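# Hang the yellow rail on two hooks by the bins

## Task

Place the yellow rail so it rests on both hooks standing in front of the bins, lying in the space between each hook's end plates rather than perched on either plate; clearance is very tight, and the rail must stay hung by itself once the grippers let go.

## Robot and tools

Robot: two six-joint arms with parallel grippers, named left_arm and right_arm. In the shared scene frame the origin is on the table surface midway between the arms, +x points forward over the table, +z points up, and left_arm sits on the +y side. The names left and right are labels, not sides of any image. Arm bases: left_arm at (-0.014, +0.481, 0) m with quat_wxyz (+1.000, 0, 0, -0.020); right_arm at (-0.020, -0.434, 0) m with quat_wxyz (+0.998, 0, 0, +0.068).

Gripper frame: fingers extend along the gripper's +z and close along its y. The reported end_effector_position is the pinch point between closed pads, roughly 2 cm short of the fingertips; closing pushes the tips about 10 mm further along +z. Printed hand positions may be somewhat off, worse when the arm is stretched far.

Tool execute_actions, argument actions: a list holding zero or one item. An empty list only reports the state (with pictures). One action is {"rows": [...], "steps": n}: rows is a list of 1 to 15 rows, steps is 1 to 15 (default 15), each step lasting 1/30 s; a row is used for one step and the final row repeats to fill the remaining steps. An action needs at least 4 steps. A wait is {"steps": n} with n up to 300, counted from the previous result and including your reply time. Optional pictures: true adds camera images. A refused call moves nothing.

Each row: one flat list of 14 numbers, every one in [-1, 1], covering both arms even if only one moves. Order: left_arm waist, shoulder, elbow, forearm roll, wrist pitch, wrist roll, gripper opening; then the same seven for right_arm. The six joint values are offsets, not poses, scaled so 1.0 equals 2.036 rad. They are measured from the joint angles in the most recent result that listed them (before any such result in the scene, and for later calls within one reply, from where the arm stands when the action begins), never from the previous row. So a row of zeros drives the arm back to those reference angles; it is not a pause. The opening value is absolute: +1 fully open, -1 closed.

Joint ranges (rad), in column order: waist -6.283 to 6.283, shoulder -2.304 to 2.304, elbow -4.224 to 0.061, forearm roll -6.283 to 6.283, wrist pitch -2.164 to 2.164, wrist roll -6.283 to 6.283. A request more than 0.010 rad beyond a range end is refused. True ends may differ by up to 0.010 rad; targets beyond the true end are clipped there, and a "joint sent to its limit" line may appear (possibly about an earlier action). Its absence proves nothing.

Motion limits: joint targets move at most 3.14 rad/s, take 0.16 s to accelerate, and all joints of an arm are slowed together to arrive at once. Each step the target stays within 0.623 rad of the measured angle, and if it would put the gripper over 70 mm from its measured spot, all joint targets are pulled back. Between calls the arms keep heading to the last target until everything nearly stops or a step is HELD. The last 4 steps of each action run after its result is returned, before the next action.

Result lines: the state line per arm gives gripper position (m), quat_wxyz and linear/angular velocity. Joint positions and Joint velocities list six joints (rad, rad/s) plus finger pad gap (m; 0.084 fully open). grip_measured is the measured opening on the command scale. HELD marks steps where part of your row was not sent. "joint command not followed" means a clearance check altered or blocked joint targets; the rest still ran. Joint torques are total drive outputs with per-arm offsets, scale and noise. MOTOR HOT warns from 65 °C; at 80 °C an OVER-TEMPERATURE FAULT brakes that arm until cool. A TORQUE FAULT (load limits: waist 57, shoulder 57, elbow 47.5, forearm roll 25.6, wrist pitch 18, wrist roll 18 N m, including held weight) stops the arm, backs the joint off, pauses 10 s and drops the rest of the call.

Gripping: command an opening well under grip_measured to hold; the gap sets squeeze force (about 24 N per pad up to roughly 6 cm width). Fast closing can press harder. Re-sending grip_measured still holds lightly; wide parts may slip. Held parts may get brief tugs and loose things small pushes.

Tool zoom_image: camera (one of cam_head_left, cam_head_right, cam_high, cam_low, cam_left_wrist, cam_right_wrist, all 672x504) and region [x0, y0, x1, y1] in pixels, origin top-left, at most 504 by 504; it enlarges that camera's latest image. Wrist camera frame: +z forward, +x right, +y down in the image.

Tool read_manual: optional section "licences"; returns URDF licence text only.

Tool finished_scene: argument scene, the current scene number; ends and grades it irreversibly, so call it only once the rail hangs unaided. Replying with no tool call ends everything.

Avoid: dropping or knocking anything off the table, arms colliding or pressing each other, hard shoves, slams and slips. Move smoothly, release the rail gently so it settles between the plates, and withdraw the grippers.

Each tool is called as a command line: name --argument value for each argument, lists and objects as JSON in quotes; but a table of rows of numbers goes row by row, as --pt "numbers of a row", without its own name.

## Session

execute_actions --actions '[]'

Scene clock: 0.00 s of 4800.00 s.
left_arm: end_effector_position=(+0.5878, +0.5717, +0.2584) grip_measured=+1.00 end_effector_quat_wxyz=(+0.498, +0.580, -0.555, +0.329) end_effector_velocity=(-0.000, +0.000, +0.000) end_effector_angular_velocity=(+0.001, -0.001, -0.000) | right_arm: end_effector_position=(+0.2194, -0.6523, +0.3113) grip_measured=+1.00 end_effector_quat_wxyz=(+0.083, +0.735, +0.663, +0.116) end_effector_velocity=(+0.000, -0.000, +0.000) end_effector_angular_velocity=(-0.001, -0.001, -0.001)
Joint positions: left_arm=[ 0.503 -1.029 -1.712 -0.885 -1.709  2.384  0.084] | right_arm=[-1.059  0.334 -0.472  0.388 -0.695 -2.675  0.084]
Joint velocities: left_arm=[ 0.     0.    -0.     0.001  0.     0.     0.   ] | right_arm=[-0.     0.    -0.     0.     0.001 -0.    -0.   ]
Joint torques (N m, as the arm reports them, + toward a larger angle): no reading

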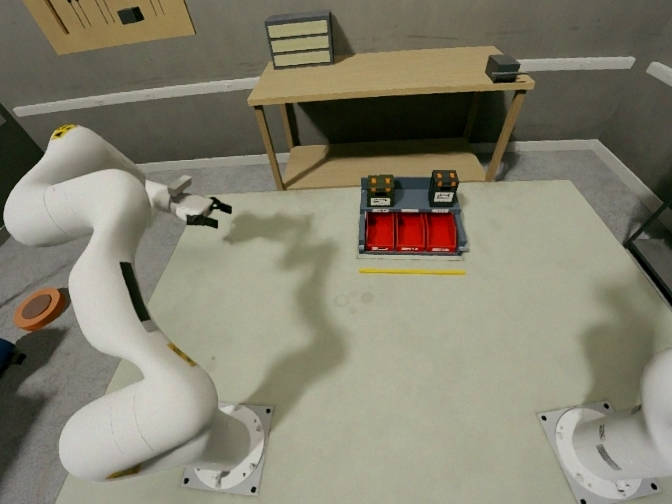

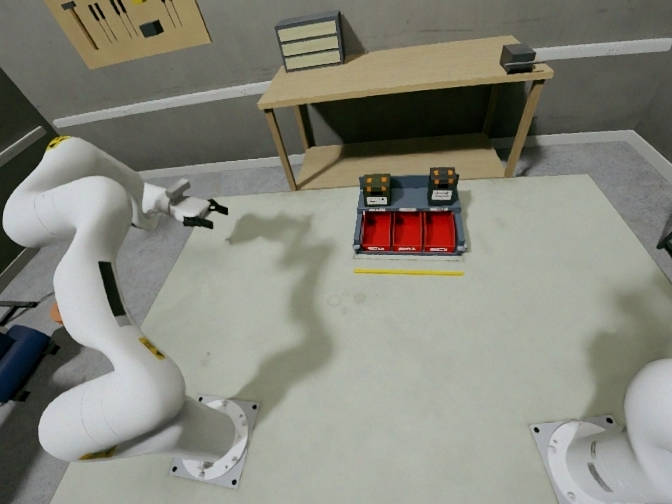

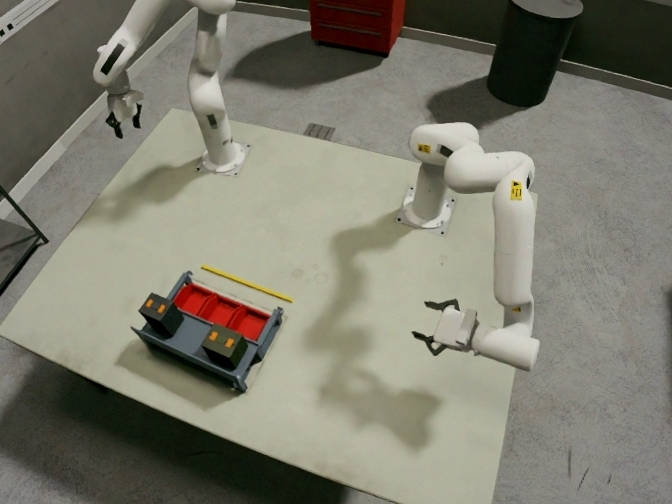

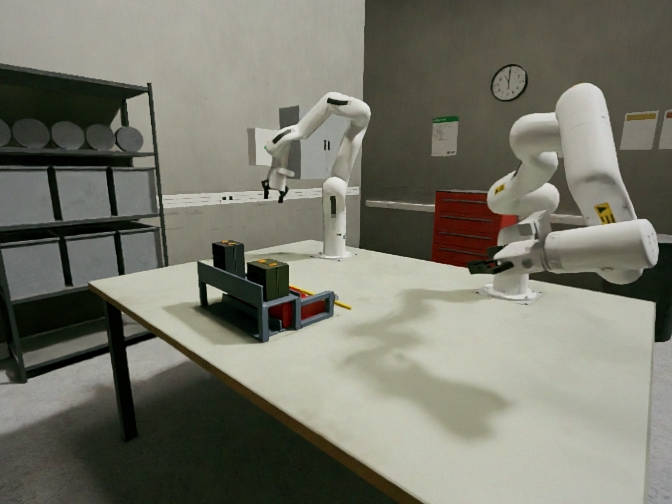

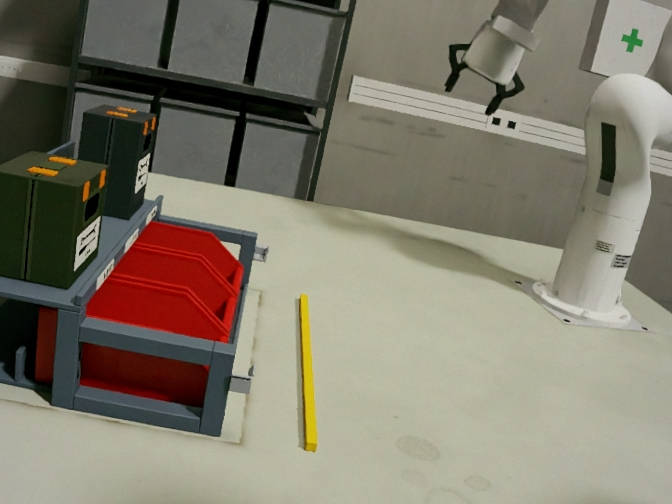

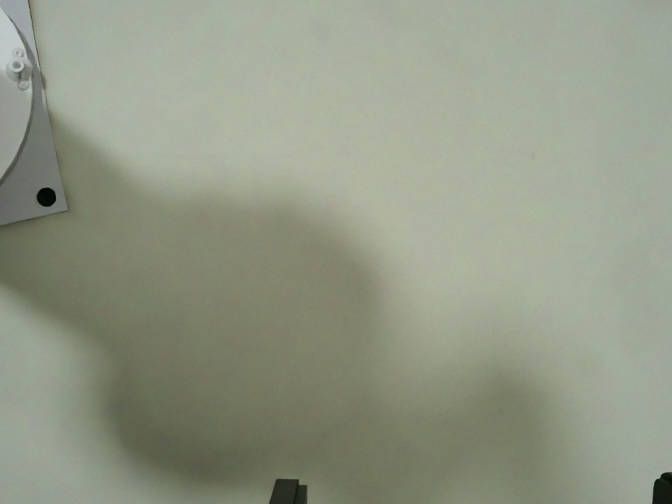

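execute_actions --actions '[{"rows":[[0,0,0,0,0,0,1,0.759,-0.516,-0.542,-0.191,-0.081,0.848,0.2]]}]'

execute_actions --actions '[{"steps":45}]' --pictures true

zoom_image --camera "cam_left_wrist" --region '[140,210,400,460]'

Scene clock: 0.93 s of 4800.00 s.
left_arm: end_effector_position=(+0.5878, +0.5717, +0.2584) grip_measured=+1.00 end_effector_quat_wxyz=(+0.498, +0.580, -0.555, +0.329) end_effector_velocity=(-0.000, -0.001, -0.001) end_effector_angular_velocity=(-0.002, +0.002, -0.001) | right_arm: end_effector_position=(+0.3581, -0.6376, +0.3264) grip_measured=+0.19 end_effector_quat_wxyz=(+0.009, +0.693, +0.717, +0.075) end_effector_velocity=(+0.481, +0.151, -0.017) end_effector_angular_velocity=(-0.005, +0.374, +0.309)
Joint positions: left_arm=[ 0.503 -1.029 -1.712 -0.885 -1.709  2.384  0.084] | right_arm=[-0.712 -0.013 -0.821  0.208 -0.771 -2.328  0.052]
Joint velocities: left_arm=[-0.001 -0.001  0.002 -0.    -0.001  0.    -0.   ] | right_arm=[ 1.044 -1.046 -1.045 -0.387 -0.163  1.039 -0.   ]
Joint torques (N m, as the arm reports them, + toward a larger angle): left_arm=[  3.33  75.93 -23.12  -1.44  -1.46  -0.16] | right_arm=[ -1.18  19.23 -23.88   0.01   0.     0.18]
Steps of this call (steps 1 to 17: nothing new was sent; steps 18 to 28: the first 11 steps of this action). Readings (joint positions):
18: left_arm=[0.503 -1.029 -1.712 -0.885 -1.709 2.384] | right_arm=[-1.059 0.334 -0.473 0.388 -0.696 -2.674]
19: left_arm=[0.503 -1.029 -1.712 -0.885 -1.709 2.384] | right_arm=[-1.051 0.326 -0.480 0.383 -0.698 -2.665]
21: left_arm=[0.503 -1.029 -1.712 -0.885 -1.709 2.384] | right_arm=[-0.988 0.264 -0.543 0.343 -0.715 -2.601]
25: left_arm=[0.503 -1.029 -1.712 -0.885 -1.709 2.384] | right_arm=[-0.821 0.096 -0.712 0.253 -0.752 -2.436]
28: the state above

Scene clock: 2.43 s of 4800.00 s.
left_arm: end_effector_position=(+0.5878, +0.5717, +0.2584) grip_measured=+1.00 end_effector_quat_wxyz=(+0.498, +0.580, -0.555, +0.329) end_effector_velocity=(+0.000, -0.000, +0.000) end_effector_angular_velocity=(-0.000, -0.000, -0.001) | right_arm: end_effector_position=(+0.5297, -0.0409, +0.2493) grip_measured=+0.19 end_effector_quat_wxyz=(+0.000, +0.707, +0.708, -0.001) end_effector_velocity=(+0.006, +0.002, +0.007) end_effector_angular_velocity=(+0.006, -0.013, -0.036)
Joint positions: left_arm=[ 0.503 -1.029 -1.712 -0.885 -1.709  2.384  0.084] | right_arm=[ 0.484 -0.715 -1.575 -0.    -0.86  -0.951  0.052]
Joint velocities: left_arm=[-0.001 -0.    -0.001 -0.    -0.001 -0.    -0.   ] | right_arm=[-0.002 -0.    -0.016 -0.003 -0.003  0.036  0.   ]
Joint torques (N m, as the arm reports them, + toward a larger angle): left_arm=[  4.    73.51 -23.32  -0.9   -1.42   0.  ] | right_arm=[  1.54  37.59 -26.41  -0.43   0.19   0.2 ]
Kept back: nothing.
Steps of this call (steps 1 to 4: the last 4 steps of your previous action; steps 5 to 45: the robot went on to your last target). Readings (joint positions):
1: left_arm=[0.503 -1.029 -1.712 -0.885 -1.709 2.384] | right_arm=[-0.678 -0.047 -0.855 0.196 -0.776 -2.293]
2: left_arm=[0.503 -1.029 -1.712 -0.885 -1.709 2.384] | right_arm=[-0.644 -0.081 -0.889 0.185 -0.781 -2.260]
4: left_arm=[0.503 -1.029 -1.712 -0.885 -1.709 2.384] | right_arm=[-0.579 -0.146 -0.954 0.165 -0.790 -2.195]
8: left_arm=[0.503 -1.029 -1.712 -0.885 -1.709 2.384] | right_arm=[-0.454 -0.258 -1.074 0.132 -0.803 -2.070]
45: the state above

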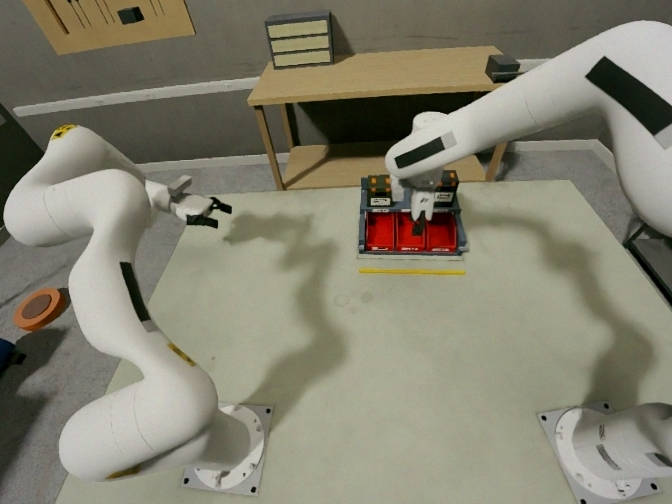

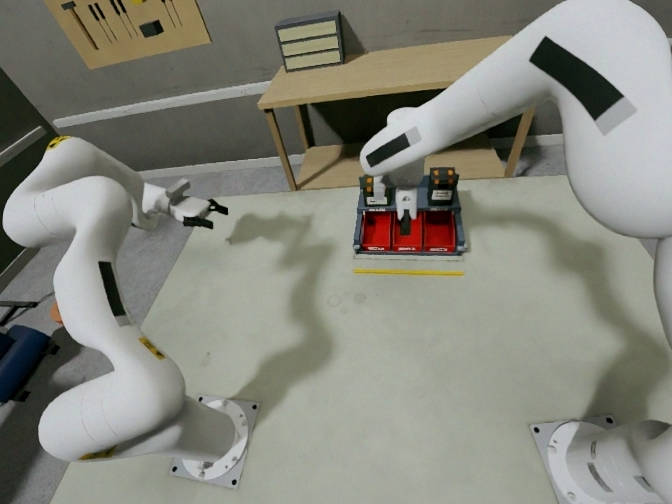

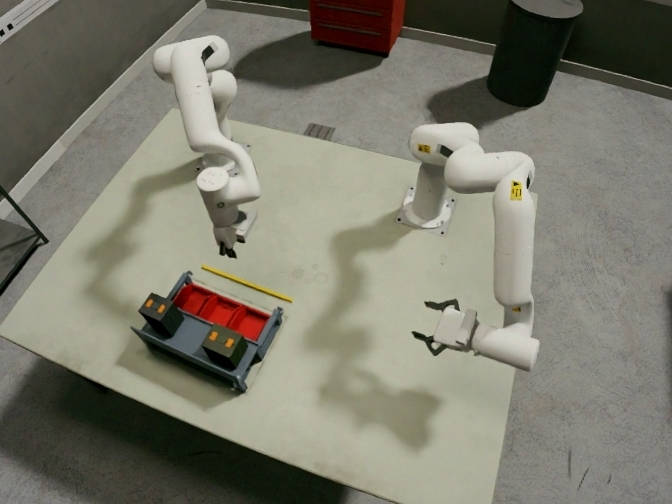

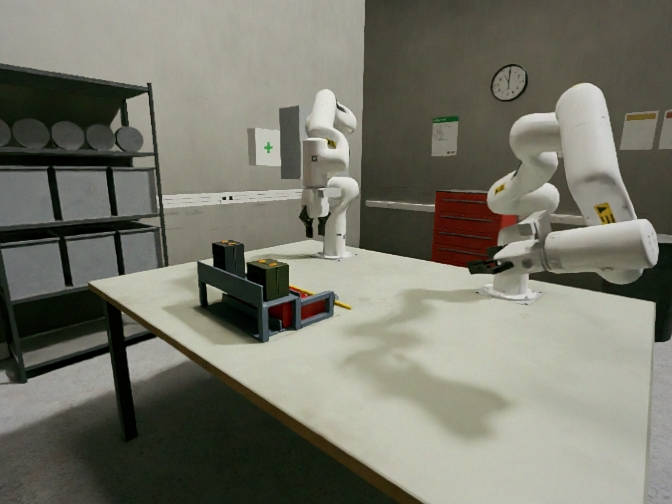

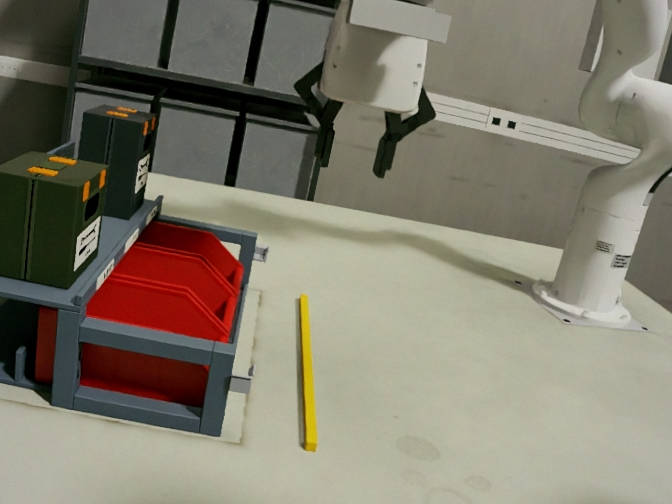

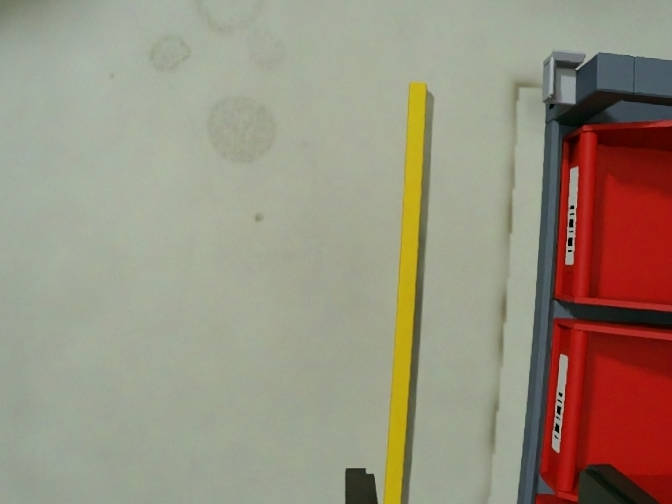

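Region (140, 210, 400, 460) of cam_left_wrist's 672x504 image, scaled by 1.938, with more detail than that image has; it fills the top 485 rows of this view, and the rest is white.

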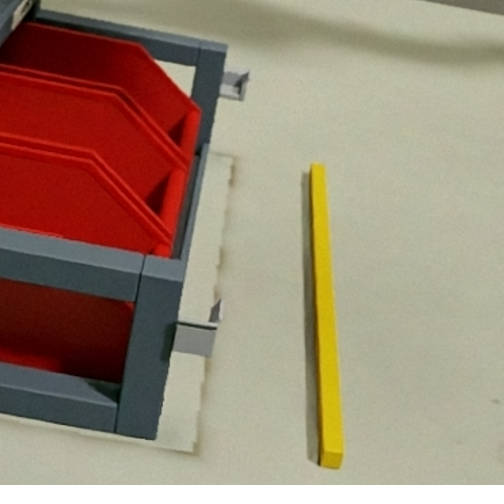

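execute_actions --actions '[{"rows":[[0,0,0,0,0,0,1,-0.003,-0.152,0.004,0,0.156,0.027,-0.2]]}]'

execute_actions --actions '[{"steps":20}]' --pictures true

Scene clock: 2.97 s of 4800.00 s.
left_arm: end_effector_position=(+0.5878, +0.5717, +0.2584) grip_measured=+1.00 end_effector_quat_wxyz=(+0.498, +0.580, -0.555, +0.329) end_effector_velocity=(-0.001, -0.000, -0.001) end_effector_angular_velocity=(+0.000, +0.002, -0.001) | right_arm: end_effector_position=(+0.5395, -0.0379, +0.0826) grip_measured=-0.22 end_effector_quat_wxyz=(+0.000, +0.723, +0.691, -0.000) end_effector_velocity=(-0.028, -0.033, -0.544) end_effector_angular_velocity=(-0.013, +0.019, -0.147)
Joint positions: left_arm=[ 0.503 -1.029 -1.712 -0.885 -1.709  2.384  0.084] | right_arm=[ 0.479 -0.955 -1.568 -0.    -0.614 -0.908  0.035]
Joint velocities: left_arm=[ 0.    -0.     0.001  0.001 -0.    -0.    -0.   ] | right_arm=[-0.016 -0.778  0.027  0.     0.782  0.13  -0.   ]
Joint torques (N m, as the arm reports them, + toward a larger angle): left_arm=[  5.17  73.65 -22.69  -1.36  -1.32  -0.19] | right_arm=[  1.27  41.3  -24.51  -0.34   0.1    0.26]
Steps of this call (steps 1 to 5: the robot went on to your last target; steps 6 to 16: the first 11 steps of this action). Readings (joint positions):
6: left_arm=[0.503 -1.029 -1.712 -0.885 -1.709 2.384] | right_arm=[0.485 -0.716 -1.575 -0.001 -0.860 -0.949]
7: left_arm=[0.503 -1.029 -1.712 -0.885 -1.709 2.384] | right_arm=[0.485 -0.722 -1.577 -0.000 -0.851 -0.948]
9: left_arm=[0.503 -1.029 -1.712 -0.885 -1.709 2.384] | right_arm=[0.484 -0.769 -1.578 -0.000 -0.799 -0.939]
13: left_arm=[0.503 -1.029 -1.712 -0.885 -1.709 2.384] | right_arm=[0.481 -0.876 -1.571 -0.000 -0.693 -0.921]
16: the state above

Scene clock: 3.63 s of 4800.00 s.
left_arm: end_effector_position=(+0.5878, +0.5717, +0.2584) grip_measured=+1.00 end_effector_quat_wxyz=(+0.498, +0.580, -0.555, +0.329) end_effector_velocity=(-0.001, -0.000, -0.000) end_effector_angular_velocity=(+0.001, +0.001, -0.002) | right_arm: end_effector_position=(+0.5363, -0.0413, +0.0345) grip_measured=-0.22 end_effector_quat_wxyz=(+0.000, +0.728, +0.686, -0.000) end_effector_velocity=(-0.000, -0.000, -0.001) end_effector_angular_velocity=(-0.001, +0.000, +0.000)
Joint positions: left_arm=[ 0.503 -1.029 -1.712 -0.885 -1.709  2.384  0.084] | right_arm=[ 0.478 -1.025 -1.567 -0.    -0.543 -0.896  0.035]
Joint velocities: left_arm=[-0.     0.001  0.001  0.002  0.    -0.     0.   ] | right_arm=[ 0.    -0.002  0.001 -0.     0.001 -0.    -0.   ]
Joint torques (N m, as the arm reports them, + toward a larger angle): left_arm=[  0.24  72.61 -23.72  -1.24  -1.35   0.12] | right_arm=[  0.64  38.86 -23.    -0.48   0.19   0.37]
Kept back: nothing.
Steps of this call (steps 1 to 4: the last 4 steps of your previous action; steps 5 to 20: the robot went on to your last target). Readings (joint positions):
1: left_arm=[0.503 -1.029 -1.712 -0.885 -1.709 2.384] | right_arm=[0.479 -0.980 -1.567 -0.000 -0.588 -0.904]
2: left_arm=[0.503 -1.029 -1.712 -0.885 -1.709 2.384] | right_arm=[0.478 -1.002 -1.565 -0.000 -0.568 -0.901]
4: left_arm=[0.503 -1.029 -1.712 -0.885 -1.709 2.384] | right_arm=[0.478 -1.022 -1.563 -0.000 -0.550 -0.898]
8: left_arm=[0.503 -1.029 -1.712 -0.885 -1.709 2.384] | right_arm=[0.478 -1.023 -1.568 -0.000 -0.543 -0.896]
20: the state above

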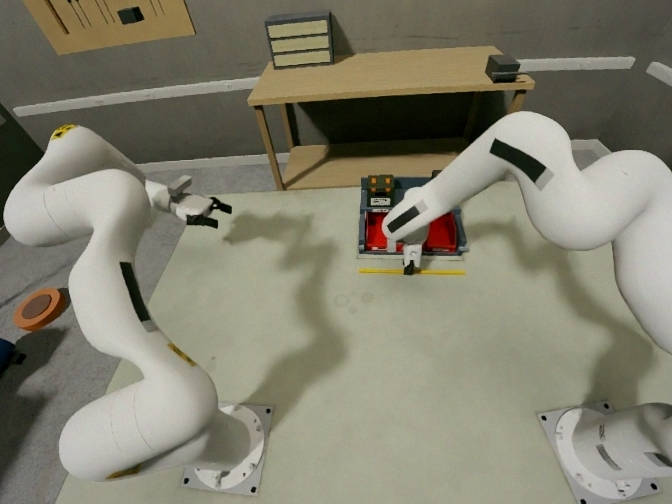

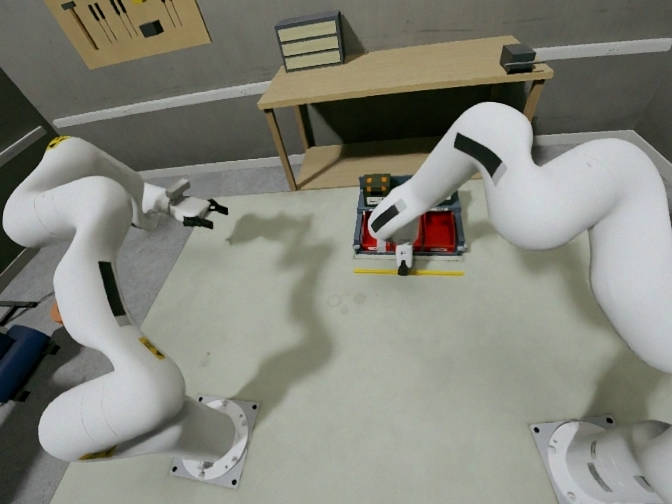

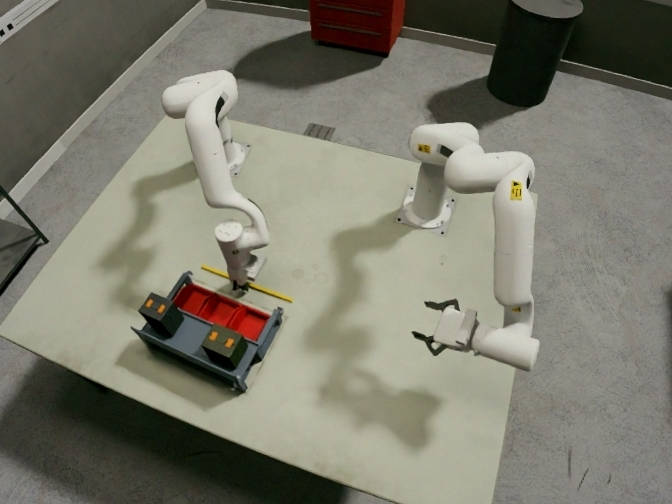

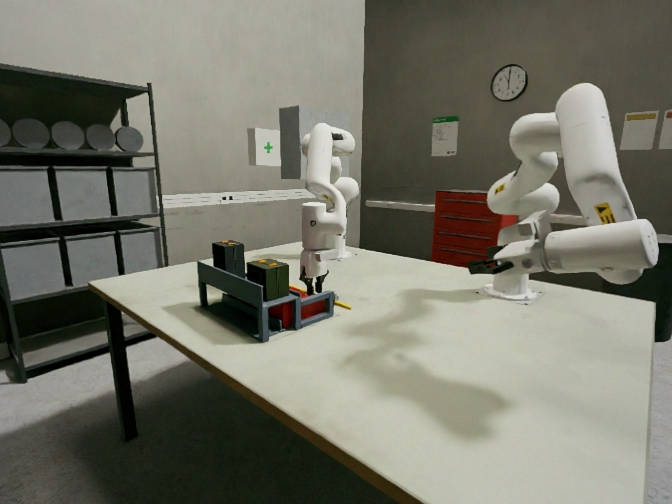

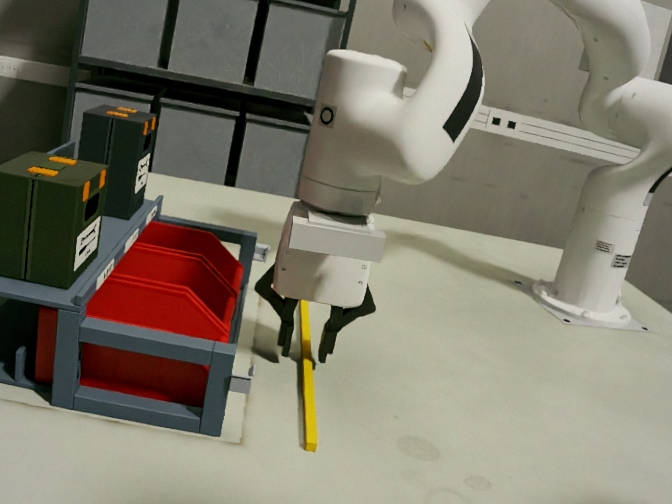

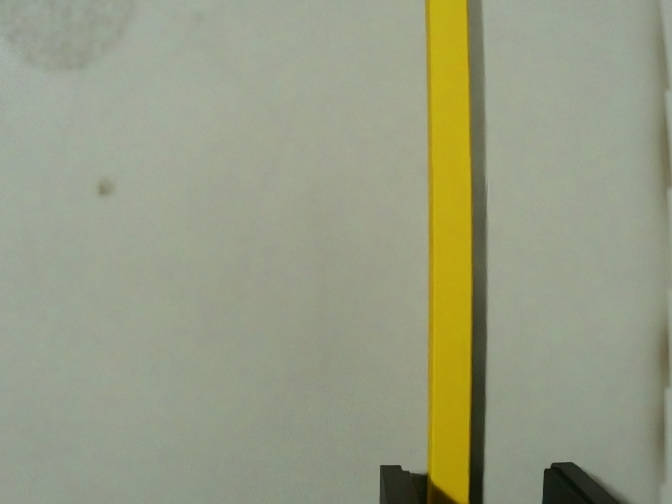

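execute_actions --actions '[{"rows":[[0,0,0,0,0,0,1,0.0035,-0.0065,0,0,0.0065,0.002,-0.2]],"steps":10}]'

execute_actions --actions '[{"rows":[[0,0,0,0,0,0,1,0,0,0,0,0,0,-0.4],[0,0,0,0,0,0,1,0,0,0,0,0,0,-0.6],[0,0,0,0,0,0,1,0,0,0,0,0,0,-0.7],[0,0,0,0,0,0,1,0,0,0,0,0,0,-0.8],[0,0,0,0,0,0,1,0,0,0,0,0,0,-1]]}]' --pictures true

zoom_image --camera "cam_left_wrist" --region '[220,280,400,460]'

Scene clock: 4.10 s of 4800.00 s.
left_arm: end_effector_position=(+0.5878, +0.5717, +0.2584) grip_measured=+1.00 end_effector_quat_wxyz=(+0.498, +0.580, -0.555, +0.329) end_effector_velocity=(-0.000, +0.000, -0.000) end_effector_angular_velocity=(-0.000, +0.001, +0.001) | right_arm: end_effector_position=(+0.5320, -0.0384, +0.0251) grip_measured=-0.22 end_effector_quat_wxyz=(-0.000, +0.727, +0.687, -0.001) end_effector_velocity=(+0.002, +0.004, -0.003) end_effector_angular_velocity=(+0.008, -0.010, -0.002)
Joint positions: left_arm=[ 0.503 -1.029 -1.712 -0.885 -1.709  2.384  0.084] | right_arm=[ 0.485 -1.038 -1.566 -0.    -0.53  -0.892  0.035]
Joint velocities: left_arm=[ 0.    -0.     0.    -0.    -0.    -0.001 -0.   ] | right_arm=[ 0.003 -0.007 -0.006  0.001  0.014  0.005  0.   ]
Joint torques (N m, as the arm reports them, + toward a larger angle): left_arm=[  4.95  72.75 -23.52  -1.8   -1.4    0.04] | right_arm=[  0.5   42.75 -24.6   -0.47   0.11   0.23]
Steps of this call (steps 1 to 8: the robot went on to your last target; steps 9 to 14: the first 6 steps of this action). Readings (joint positions):
9: left_arm=[0.503 -1.029 -1.712 -0.885 -1.709 2.384] | right_arm=[0.478 -1.025 -1.567 -0.000 -0.542 -0.896]
10: left_arm=[0.503 -1.029 -1.712 -0.885 -1.709 2.384] | right_arm=[0.480 -1.028 -1.567 -0.000 -0.538 -0.895]
12: left_arm=[0.503 -1.029 -1.712 -0.885 -1.709 2.384] | right_arm=[0.484 -1.036 -1.566 -0.000 -0.532 -0.893]
14: the state above

Scene clock: 4.60 s of 4800.00 s.
left_arm: end_effector_position=(+0.5878, +0.5717, +0.2584) grip_measured=+1.00 end_effector_quat_wxyz=(+0.498, +0.580, -0.555, +0.329) end_effector_velocity=(+0.001, +0.001, +0.000) end_effector_angular_velocity=(+0.000, -0.002, +0.002) | right_arm: end_effector_position=(+0.5327, -0.0380, +0.0257) grip_measured=-0.78 end_effector_quat_wxyz=(+0.000, +0.727, +0.687, -0.000) end_effector_velocity=(-0.000, -0.000, -0.000) end_effector_angular_velocity=(-0.001, +0.001, +0.001)
Joint positions: left_arm=[ 0.503 -1.029 -1.712 -0.885 -1.709  2.384  0.084] | right_arm=[ 0.485 -1.038 -1.567 -0.    -0.529 -0.892  0.01 ]
Joint velocities: left_arm=[ 0.001 -0.001 -0.002 -0.001  0.    -0.     0.   ] | right_arm=[-0.    -0.     0.    -0.    -0.002 -0.001 -0.   ]
Joint torques (N m, as the arm reports them, + toward a larger angle): left_arm=[  5.08  75.21 -23.49  -1.1   -1.63   0.09] | right_arm=[  1.22  40.73 -22.91  -0.9    0.17   0.28]
Steps of this call (steps 1 to 4: the last 4 steps of your previous action; steps 5 to 15: the first 11 steps of this action, its rows measured from where the robot was after step 4). Readings (joint positions):
4: left_arm=[0.503 -1.029 -1.712 -0.885 -1.709 2.384] | right_arm=[0.485 -1.038 -1.567 -0.000 -0.529 -0.892]
5: left_arm=[0.503 -1.029 -1.712 -0.885 -1.709 2.384] | right_arm=[0.485 -1.038 -1.567 -0.000 -0.529 -0.892]
6: left_arm=[0.503 -1.029 -1.712 -0.885 -1.709 2.384] | right_arm=[0.485 -1.038 -1.567 -0.000 -0.529 -0.892]
8: left_arm=[0.503 -1.029 -1.712 -0.885 -1.709 2.384] | right_arm=[0.485 -1.038 -1.567 -0.000 -0.530 -0.892]
12: left_arm=[0.503 -1.029 -1.712 -0.885 -1.709 2.384] | right_arm=[0.485 -1.038 -1.567 -0.000 -0.529 -0.892]
15: the state above

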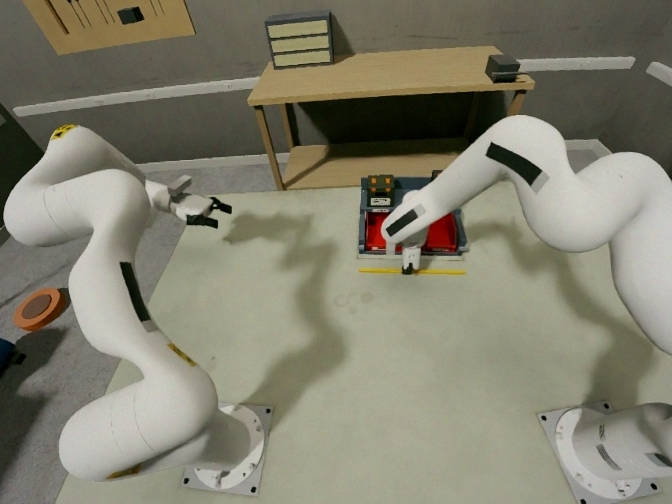

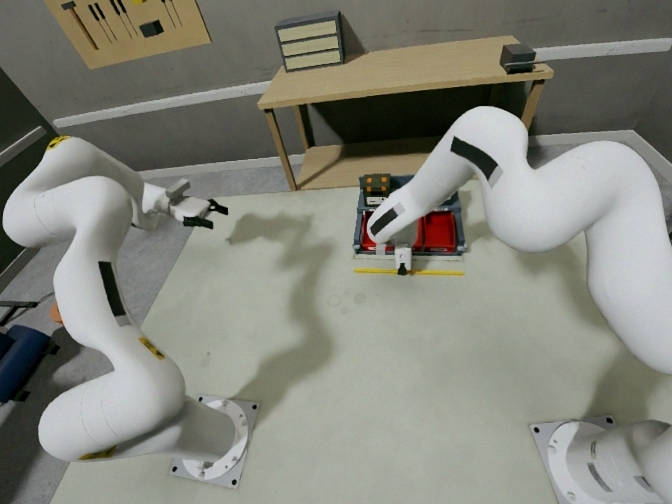

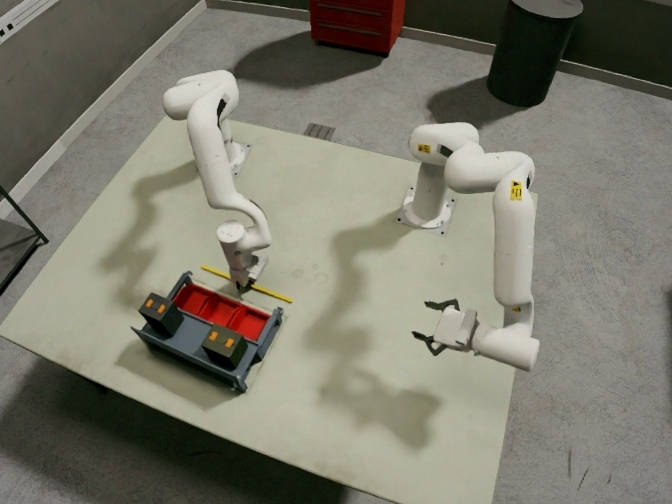

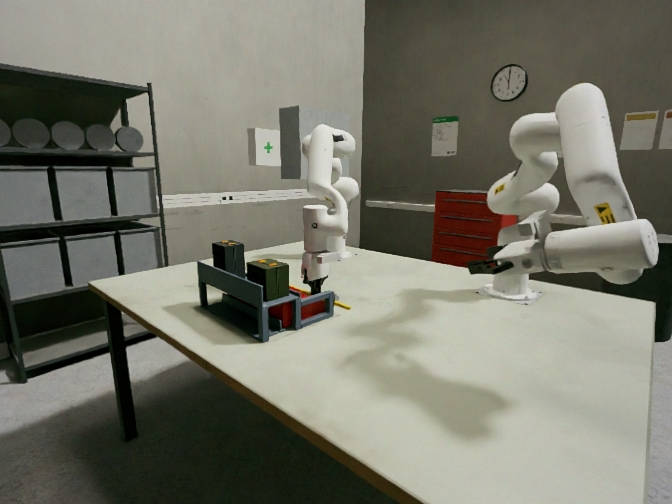

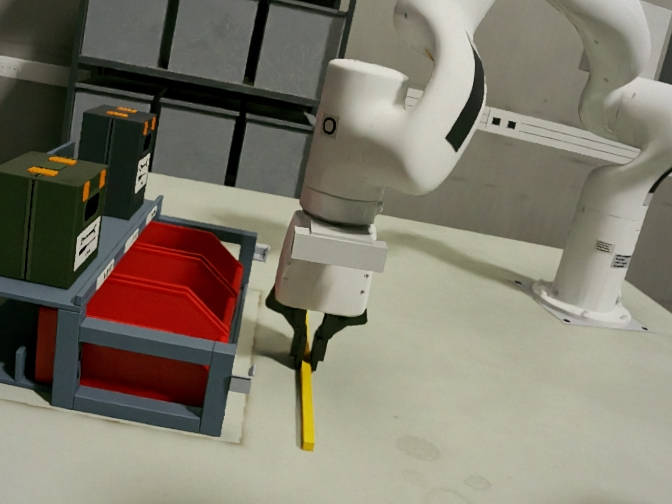

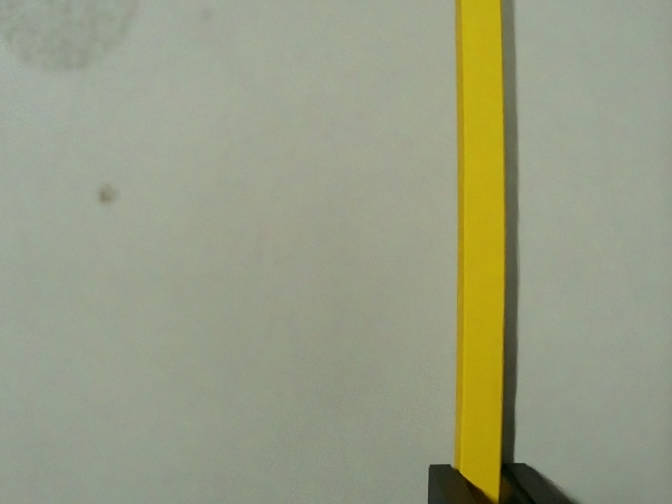

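Region (220, 280, 400, 460) of cam_left_wrist's 672x504 image, scaled by 2.800, with more detail than that image has.

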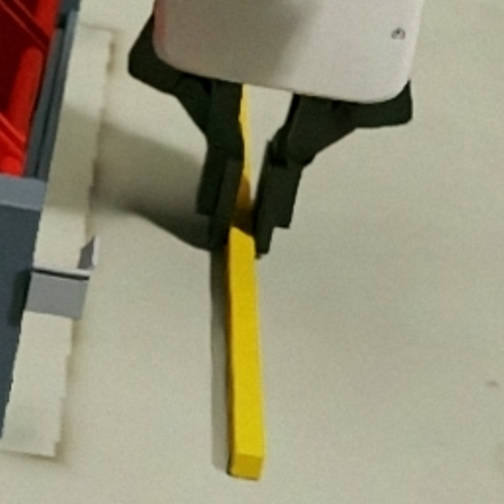

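execute_actions --actions '[{"rows":[[0,0,0,0,0,0,1,0,0.0565,0,0,-0.0565,0,-1]]}]'

execute_actions --actions '[{"rows":[[0,0,0,0,0,0,1,-0.027,-0.0565,-0.105,0,-0.0485,-0.027,-1]]}]'

execute_actions --actions '[{"steps":10}]' --pictures true

zoom_image --camera "cam_left_wrist" --region '[160,210,360,410]'

zoom_image --camera "cam_head_left" --region '[345,210,485,270]'

zoom_image --camera "cam_high" --region '[170,250,310,340]'

Scene clock: 5.27 s of 4800.00 s.
left_arm: end_effector_position=(+0.5878, +0.5717, +0.2584) grip_measured=+1.00 end_effector_quat_wxyz=(+0.498, +0.580, -0.555, +0.329) end_effector_velocity=(+0.001, +0.000, +0.001) end_effector_angular_velocity=(+0.001, -0.002, +0.000) | right_arm: end_effector_position=(+0.5371, -0.0349, +0.1025) grip_measured=-0.78 end_effector_quat_wxyz=(-0.000, +0.727, +0.687, -0.002) end_effector_velocity=(-0.016, -0.012, -0.019) end_effector_angular_velocity=(-0.032, +0.044, +0.000)
Joint positions: left_arm=[ 0.503 -1.029 -1.712 -0.885 -1.709  2.384  0.084] | right_arm=[ 0.485 -0.925 -1.566 -0.    -0.644 -0.892  0.01 ]
Joint velocities: left_arm=[-0.     0.001 -0.002 -0.     0.    -0.     0.   ] | right_arm=[ 0.    -0.013  0.027  0.    -0.015 -0.     0.   ]
Joint torques (N m, as the arm reports them, + toward a larger angle): left_arm=[  2.67  74.67 -23.61  -1.47  -1.3   -0.12] | right_arm=[  2.2   44.28 -28.99  -0.58   0.37   0.25]
Steps of this call (steps 1 to 4: the last 4 steps of your previous action; steps 5 to 9: the robot went on to your last target; steps 10 to 20: the first 11 steps of this action). Readings (joint positions):
10: left_arm=[0.503 -1.029 -1.712 -0.885 -1.709 2.384] | right_arm=[0.485 -1.037 -1.567 -0.000 -0.530 -0.892]
11: left_arm=[0.503 -1.029 -1.712 -0.885 -1.709 2.384] | right_arm=[0.485 -1.031 -1.565 -0.000 -0.539 -0.892]
13: left_arm=[0.503 -1.029 -1.712 -0.885 -1.709 2.384] | right_arm=[0.485 -0.984 -1.561 -0.000 -0.591 -0.892]
17: left_arm=[0.503 -1.029 -1.712 -0.885 -1.709 2.384] | right_arm=[0.485 -0.923 -1.572 -0.000 -0.639 -0.892]
20: the state above

Scene clock: 5.77 s of 4800.00 s.
left_arm: end_effector_position=(+0.5878, +0.5717, +0.2584) grip_measured=+1.00 end_effector_quat_wxyz=(+0.498, +0.580, -0.555, +0.329) end_effector_velocity=(+0.000, +0.000, -0.000) end_effector_angular_velocity=(+0.000, +0.000, -0.000) | right_arm: end_effector_position=(+0.5983, -0.0404, +0.1038) grip_measured=-0.78 end_effector_quat_wxyz=(-0.000, +0.727, +0.687, -0.001) end_effector_velocity=(+0.000, +0.011, +0.010) end_effector_angular_velocity=(+0.003, -0.002, +0.019)
Joint positions: left_arm=[ 0.503 -1.029 -1.712 -0.885 -1.709  2.384  0.084] | right_arm=[ 0.43  -1.038 -1.778 -0.    -0.742 -0.947  0.01 ]
Joint velocities: left_arm=[-0.    -0.001 -0.001  0.    -0.    -0.    -0.   ] | right_arm=[ 0.011  0.    -0.024  0.003 -0.021 -0.01  -0.   ]
Joint torques (N m, as the arm reports them, + toward a larger angle): left_arm=[  4.53  74.42 -23.27  -0.35  -1.43  -0.18] | right_arm=[ -0.32  44.1  -26.22  -0.86   0.22   0.25]
Steps of this call (steps 1 to 4: the last 4 steps of your previous action; steps 5 to 15: the first 11 steps of this action, its rows measured from where the robot was after step 4). Readings (joint positions):
4: left_arm=[0.503 -1.029 -1.712 -0.885 -1.709 2.384] | right_arm=[0.485 -0.924 -1.566 -0.000 -0.644 -0.892]
5: left_arm=[0.503 -1.029 -1.712 -0.885 -1.709 2.384] | right_arm=[0.485 -0.924 -1.567 -0.000 -0.645 -0.893]
6: left_arm=[0.503 -1.029 -1.712 -0.885 -1.709 2.384] | right_arm=[0.483 -0.928 -1.575 -0.000 -0.650 -0.895]
8: left_arm=[0.503 -1.029 -1.712 -0.885 -1.709 2.384] | right_arm=[0.468 -0.963 -1.640 -0.000 -0.681 -0.912]
12: left_arm=[0.503 -1.029 -1.712 -0.885 -1.709 2.384] | right_arm=[0.430 -1.035 -1.769 -0.001 -0.736 -0.944]
15: the state above

Scene clock: 6.10 s of 4800.00 s.
left_arm: end_effector_position=(+0.5878, +0.5717, +0.2584) grip_measured=+1.00 end_effector_quat_wxyz=(+0.498, +0.580, -0.555, +0.329) end_effector_velocity=(-0.000, -0.000, -0.000) end_effector_angular_velocity=(-0.000, +0.001, +0.000) | right_arm: end_effector_position=(+0.5986, -0.0403, +0.1041) grip_measured=-0.78 end_effector_quat_wxyz=(-0.000, +0.727, +0.687, -0.001) end_effector_velocity=(+0.001, -0.000, -0.000) end_effector_angular_velocity=(+0.001, -0.001, -0.002)
Joint positions: left_arm=[ 0.503 -1.029 -1.712 -0.885 -1.709  2.384  0.084] | right_arm=[ 0.43  -1.039 -1.779 -0.    -0.743 -0.947  0.01 ]
Joint velocities: left_arm=[-0.     0.001  0.002 -0.     0.    -0.    -0.   ] | right_arm=[-0.001 -0.001 -0.002  0.001  0.001  0.     0.   ]
Joint torques (N m, as the arm reports them, + toward a larger angle): left_arm=[  4.5   74.14 -23.01  -0.89  -1.27  -0.08] | right_arm=[  0.82  43.28 -27.43  -0.51   0.18   0.18]
Kept back: nothing.
Steps of this call (steps 1 to 4: the last 4 steps of your previous action; steps 5 to 10: the robot went on to your last target). Readings (joint positions):
1: left_arm=[0.503 -1.029 -1.712 -0.885 -1.709 2.384] | right_arm=[0.430 -1.038 -1.779 -0.000 -0.743 -0.947]
2: left_arm=[0.503 -1.029 -1.712 -0.885 -1.709 2.384] | right_arm=[0.430 -1.038 -1.779 -0.000 -0.743 -0.947]
4: left_arm=[0.503 -1.029 -1.712 -0.885 -1.709 2.384] | right_arm=[0.430 -1.039 -1.779 -0.000 -0.743 -0.947]
8: left_arm=[0.503 -1.029 -1.712 -0.885 -1.709 2.384] | right_arm=[0.430 -1.039 -1.779 -0.000 -0.743 -0.947]
10: the state above

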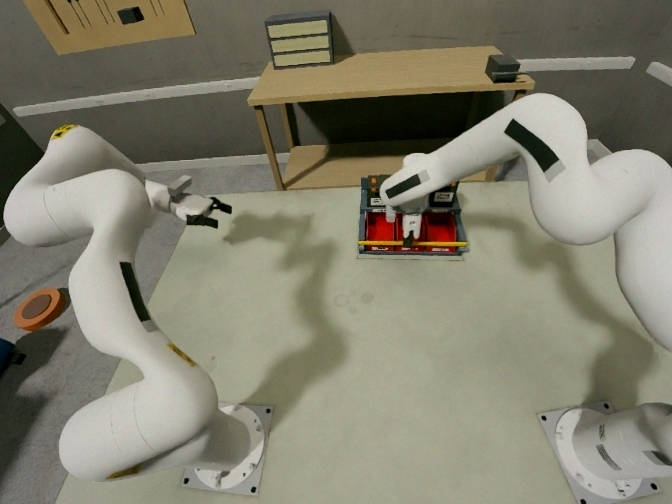

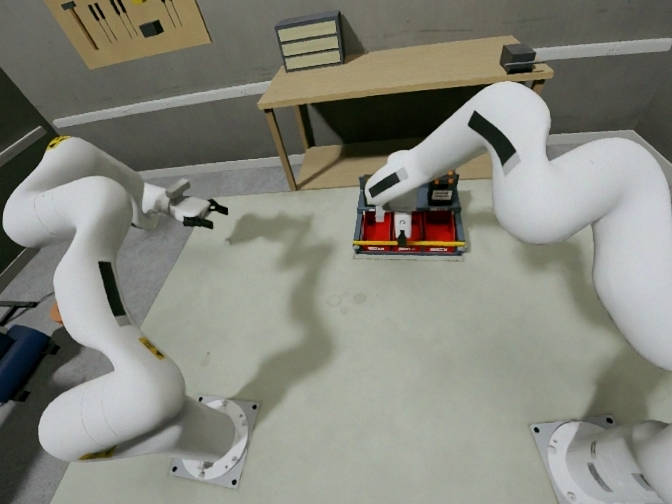

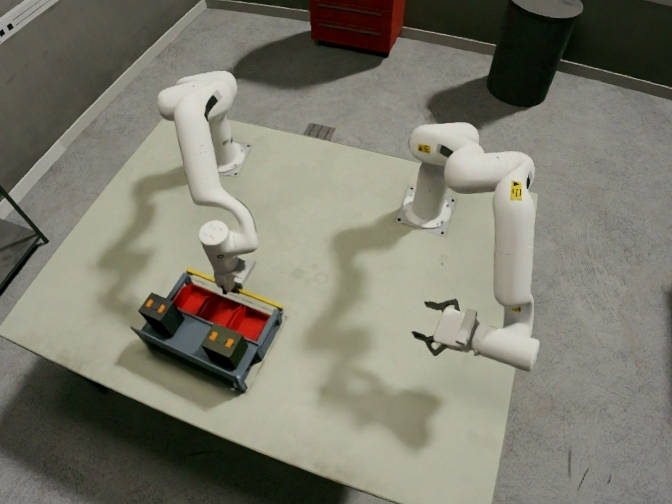

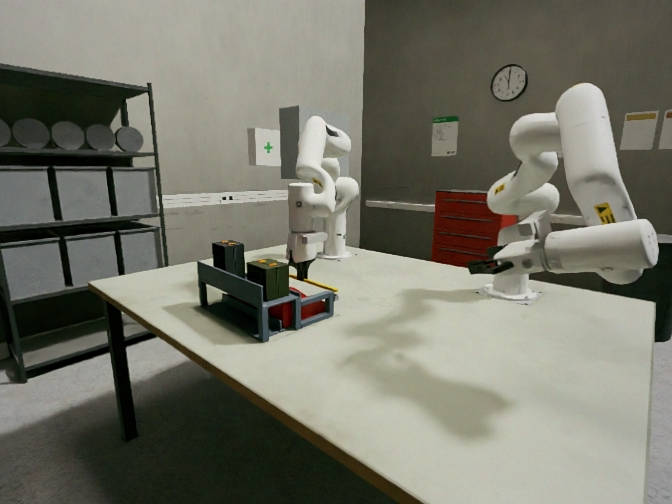

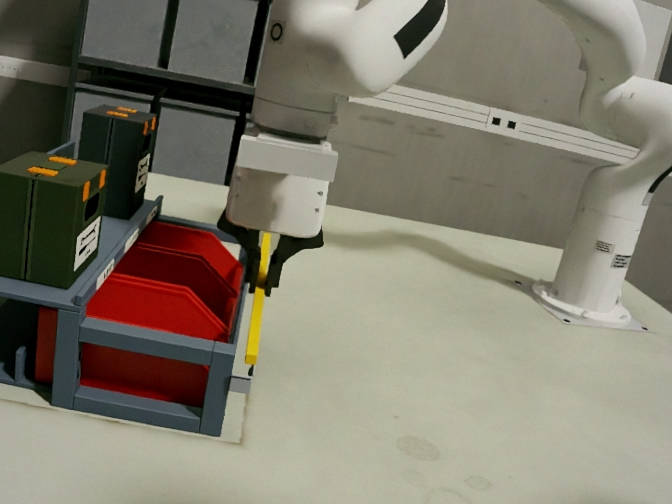

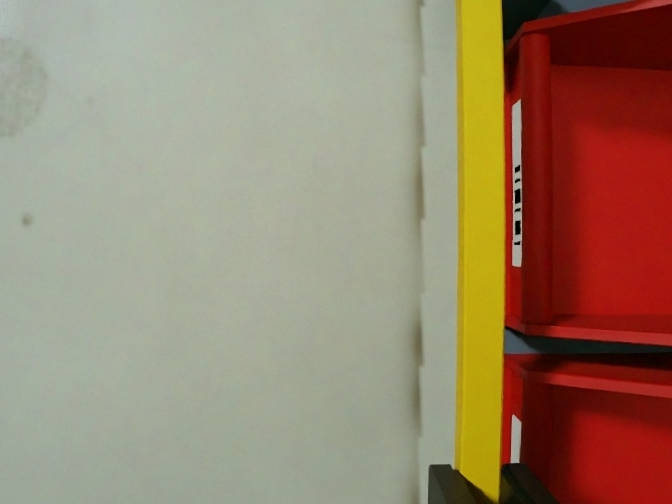

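Region (160, 210, 360, 410) of cam_left_wrist's 672x504 image, scaled by 2.520, with more detail than that image has.

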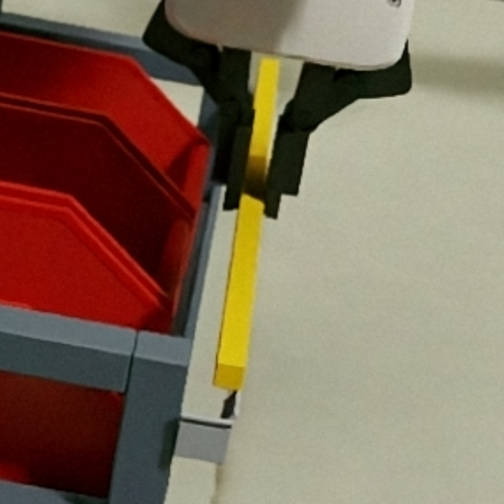

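Region (345, 210, 485, 270) of cam_head_left's 672x504 image, scaled by 3.600, with more detail than that image has; it fills the top 216 rows of this view, and the rest is white.

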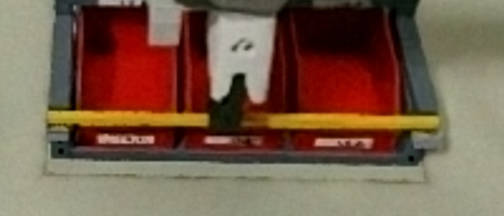

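Region (170, 250, 310, 340) of cam_high's 672x504 image, scaled by 3.600, with more detail than that image has; it fills the top 324 rows of this view, and the rest is white.

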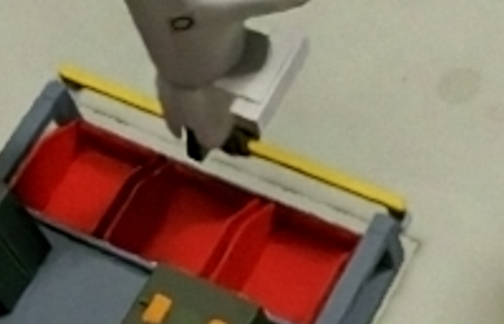

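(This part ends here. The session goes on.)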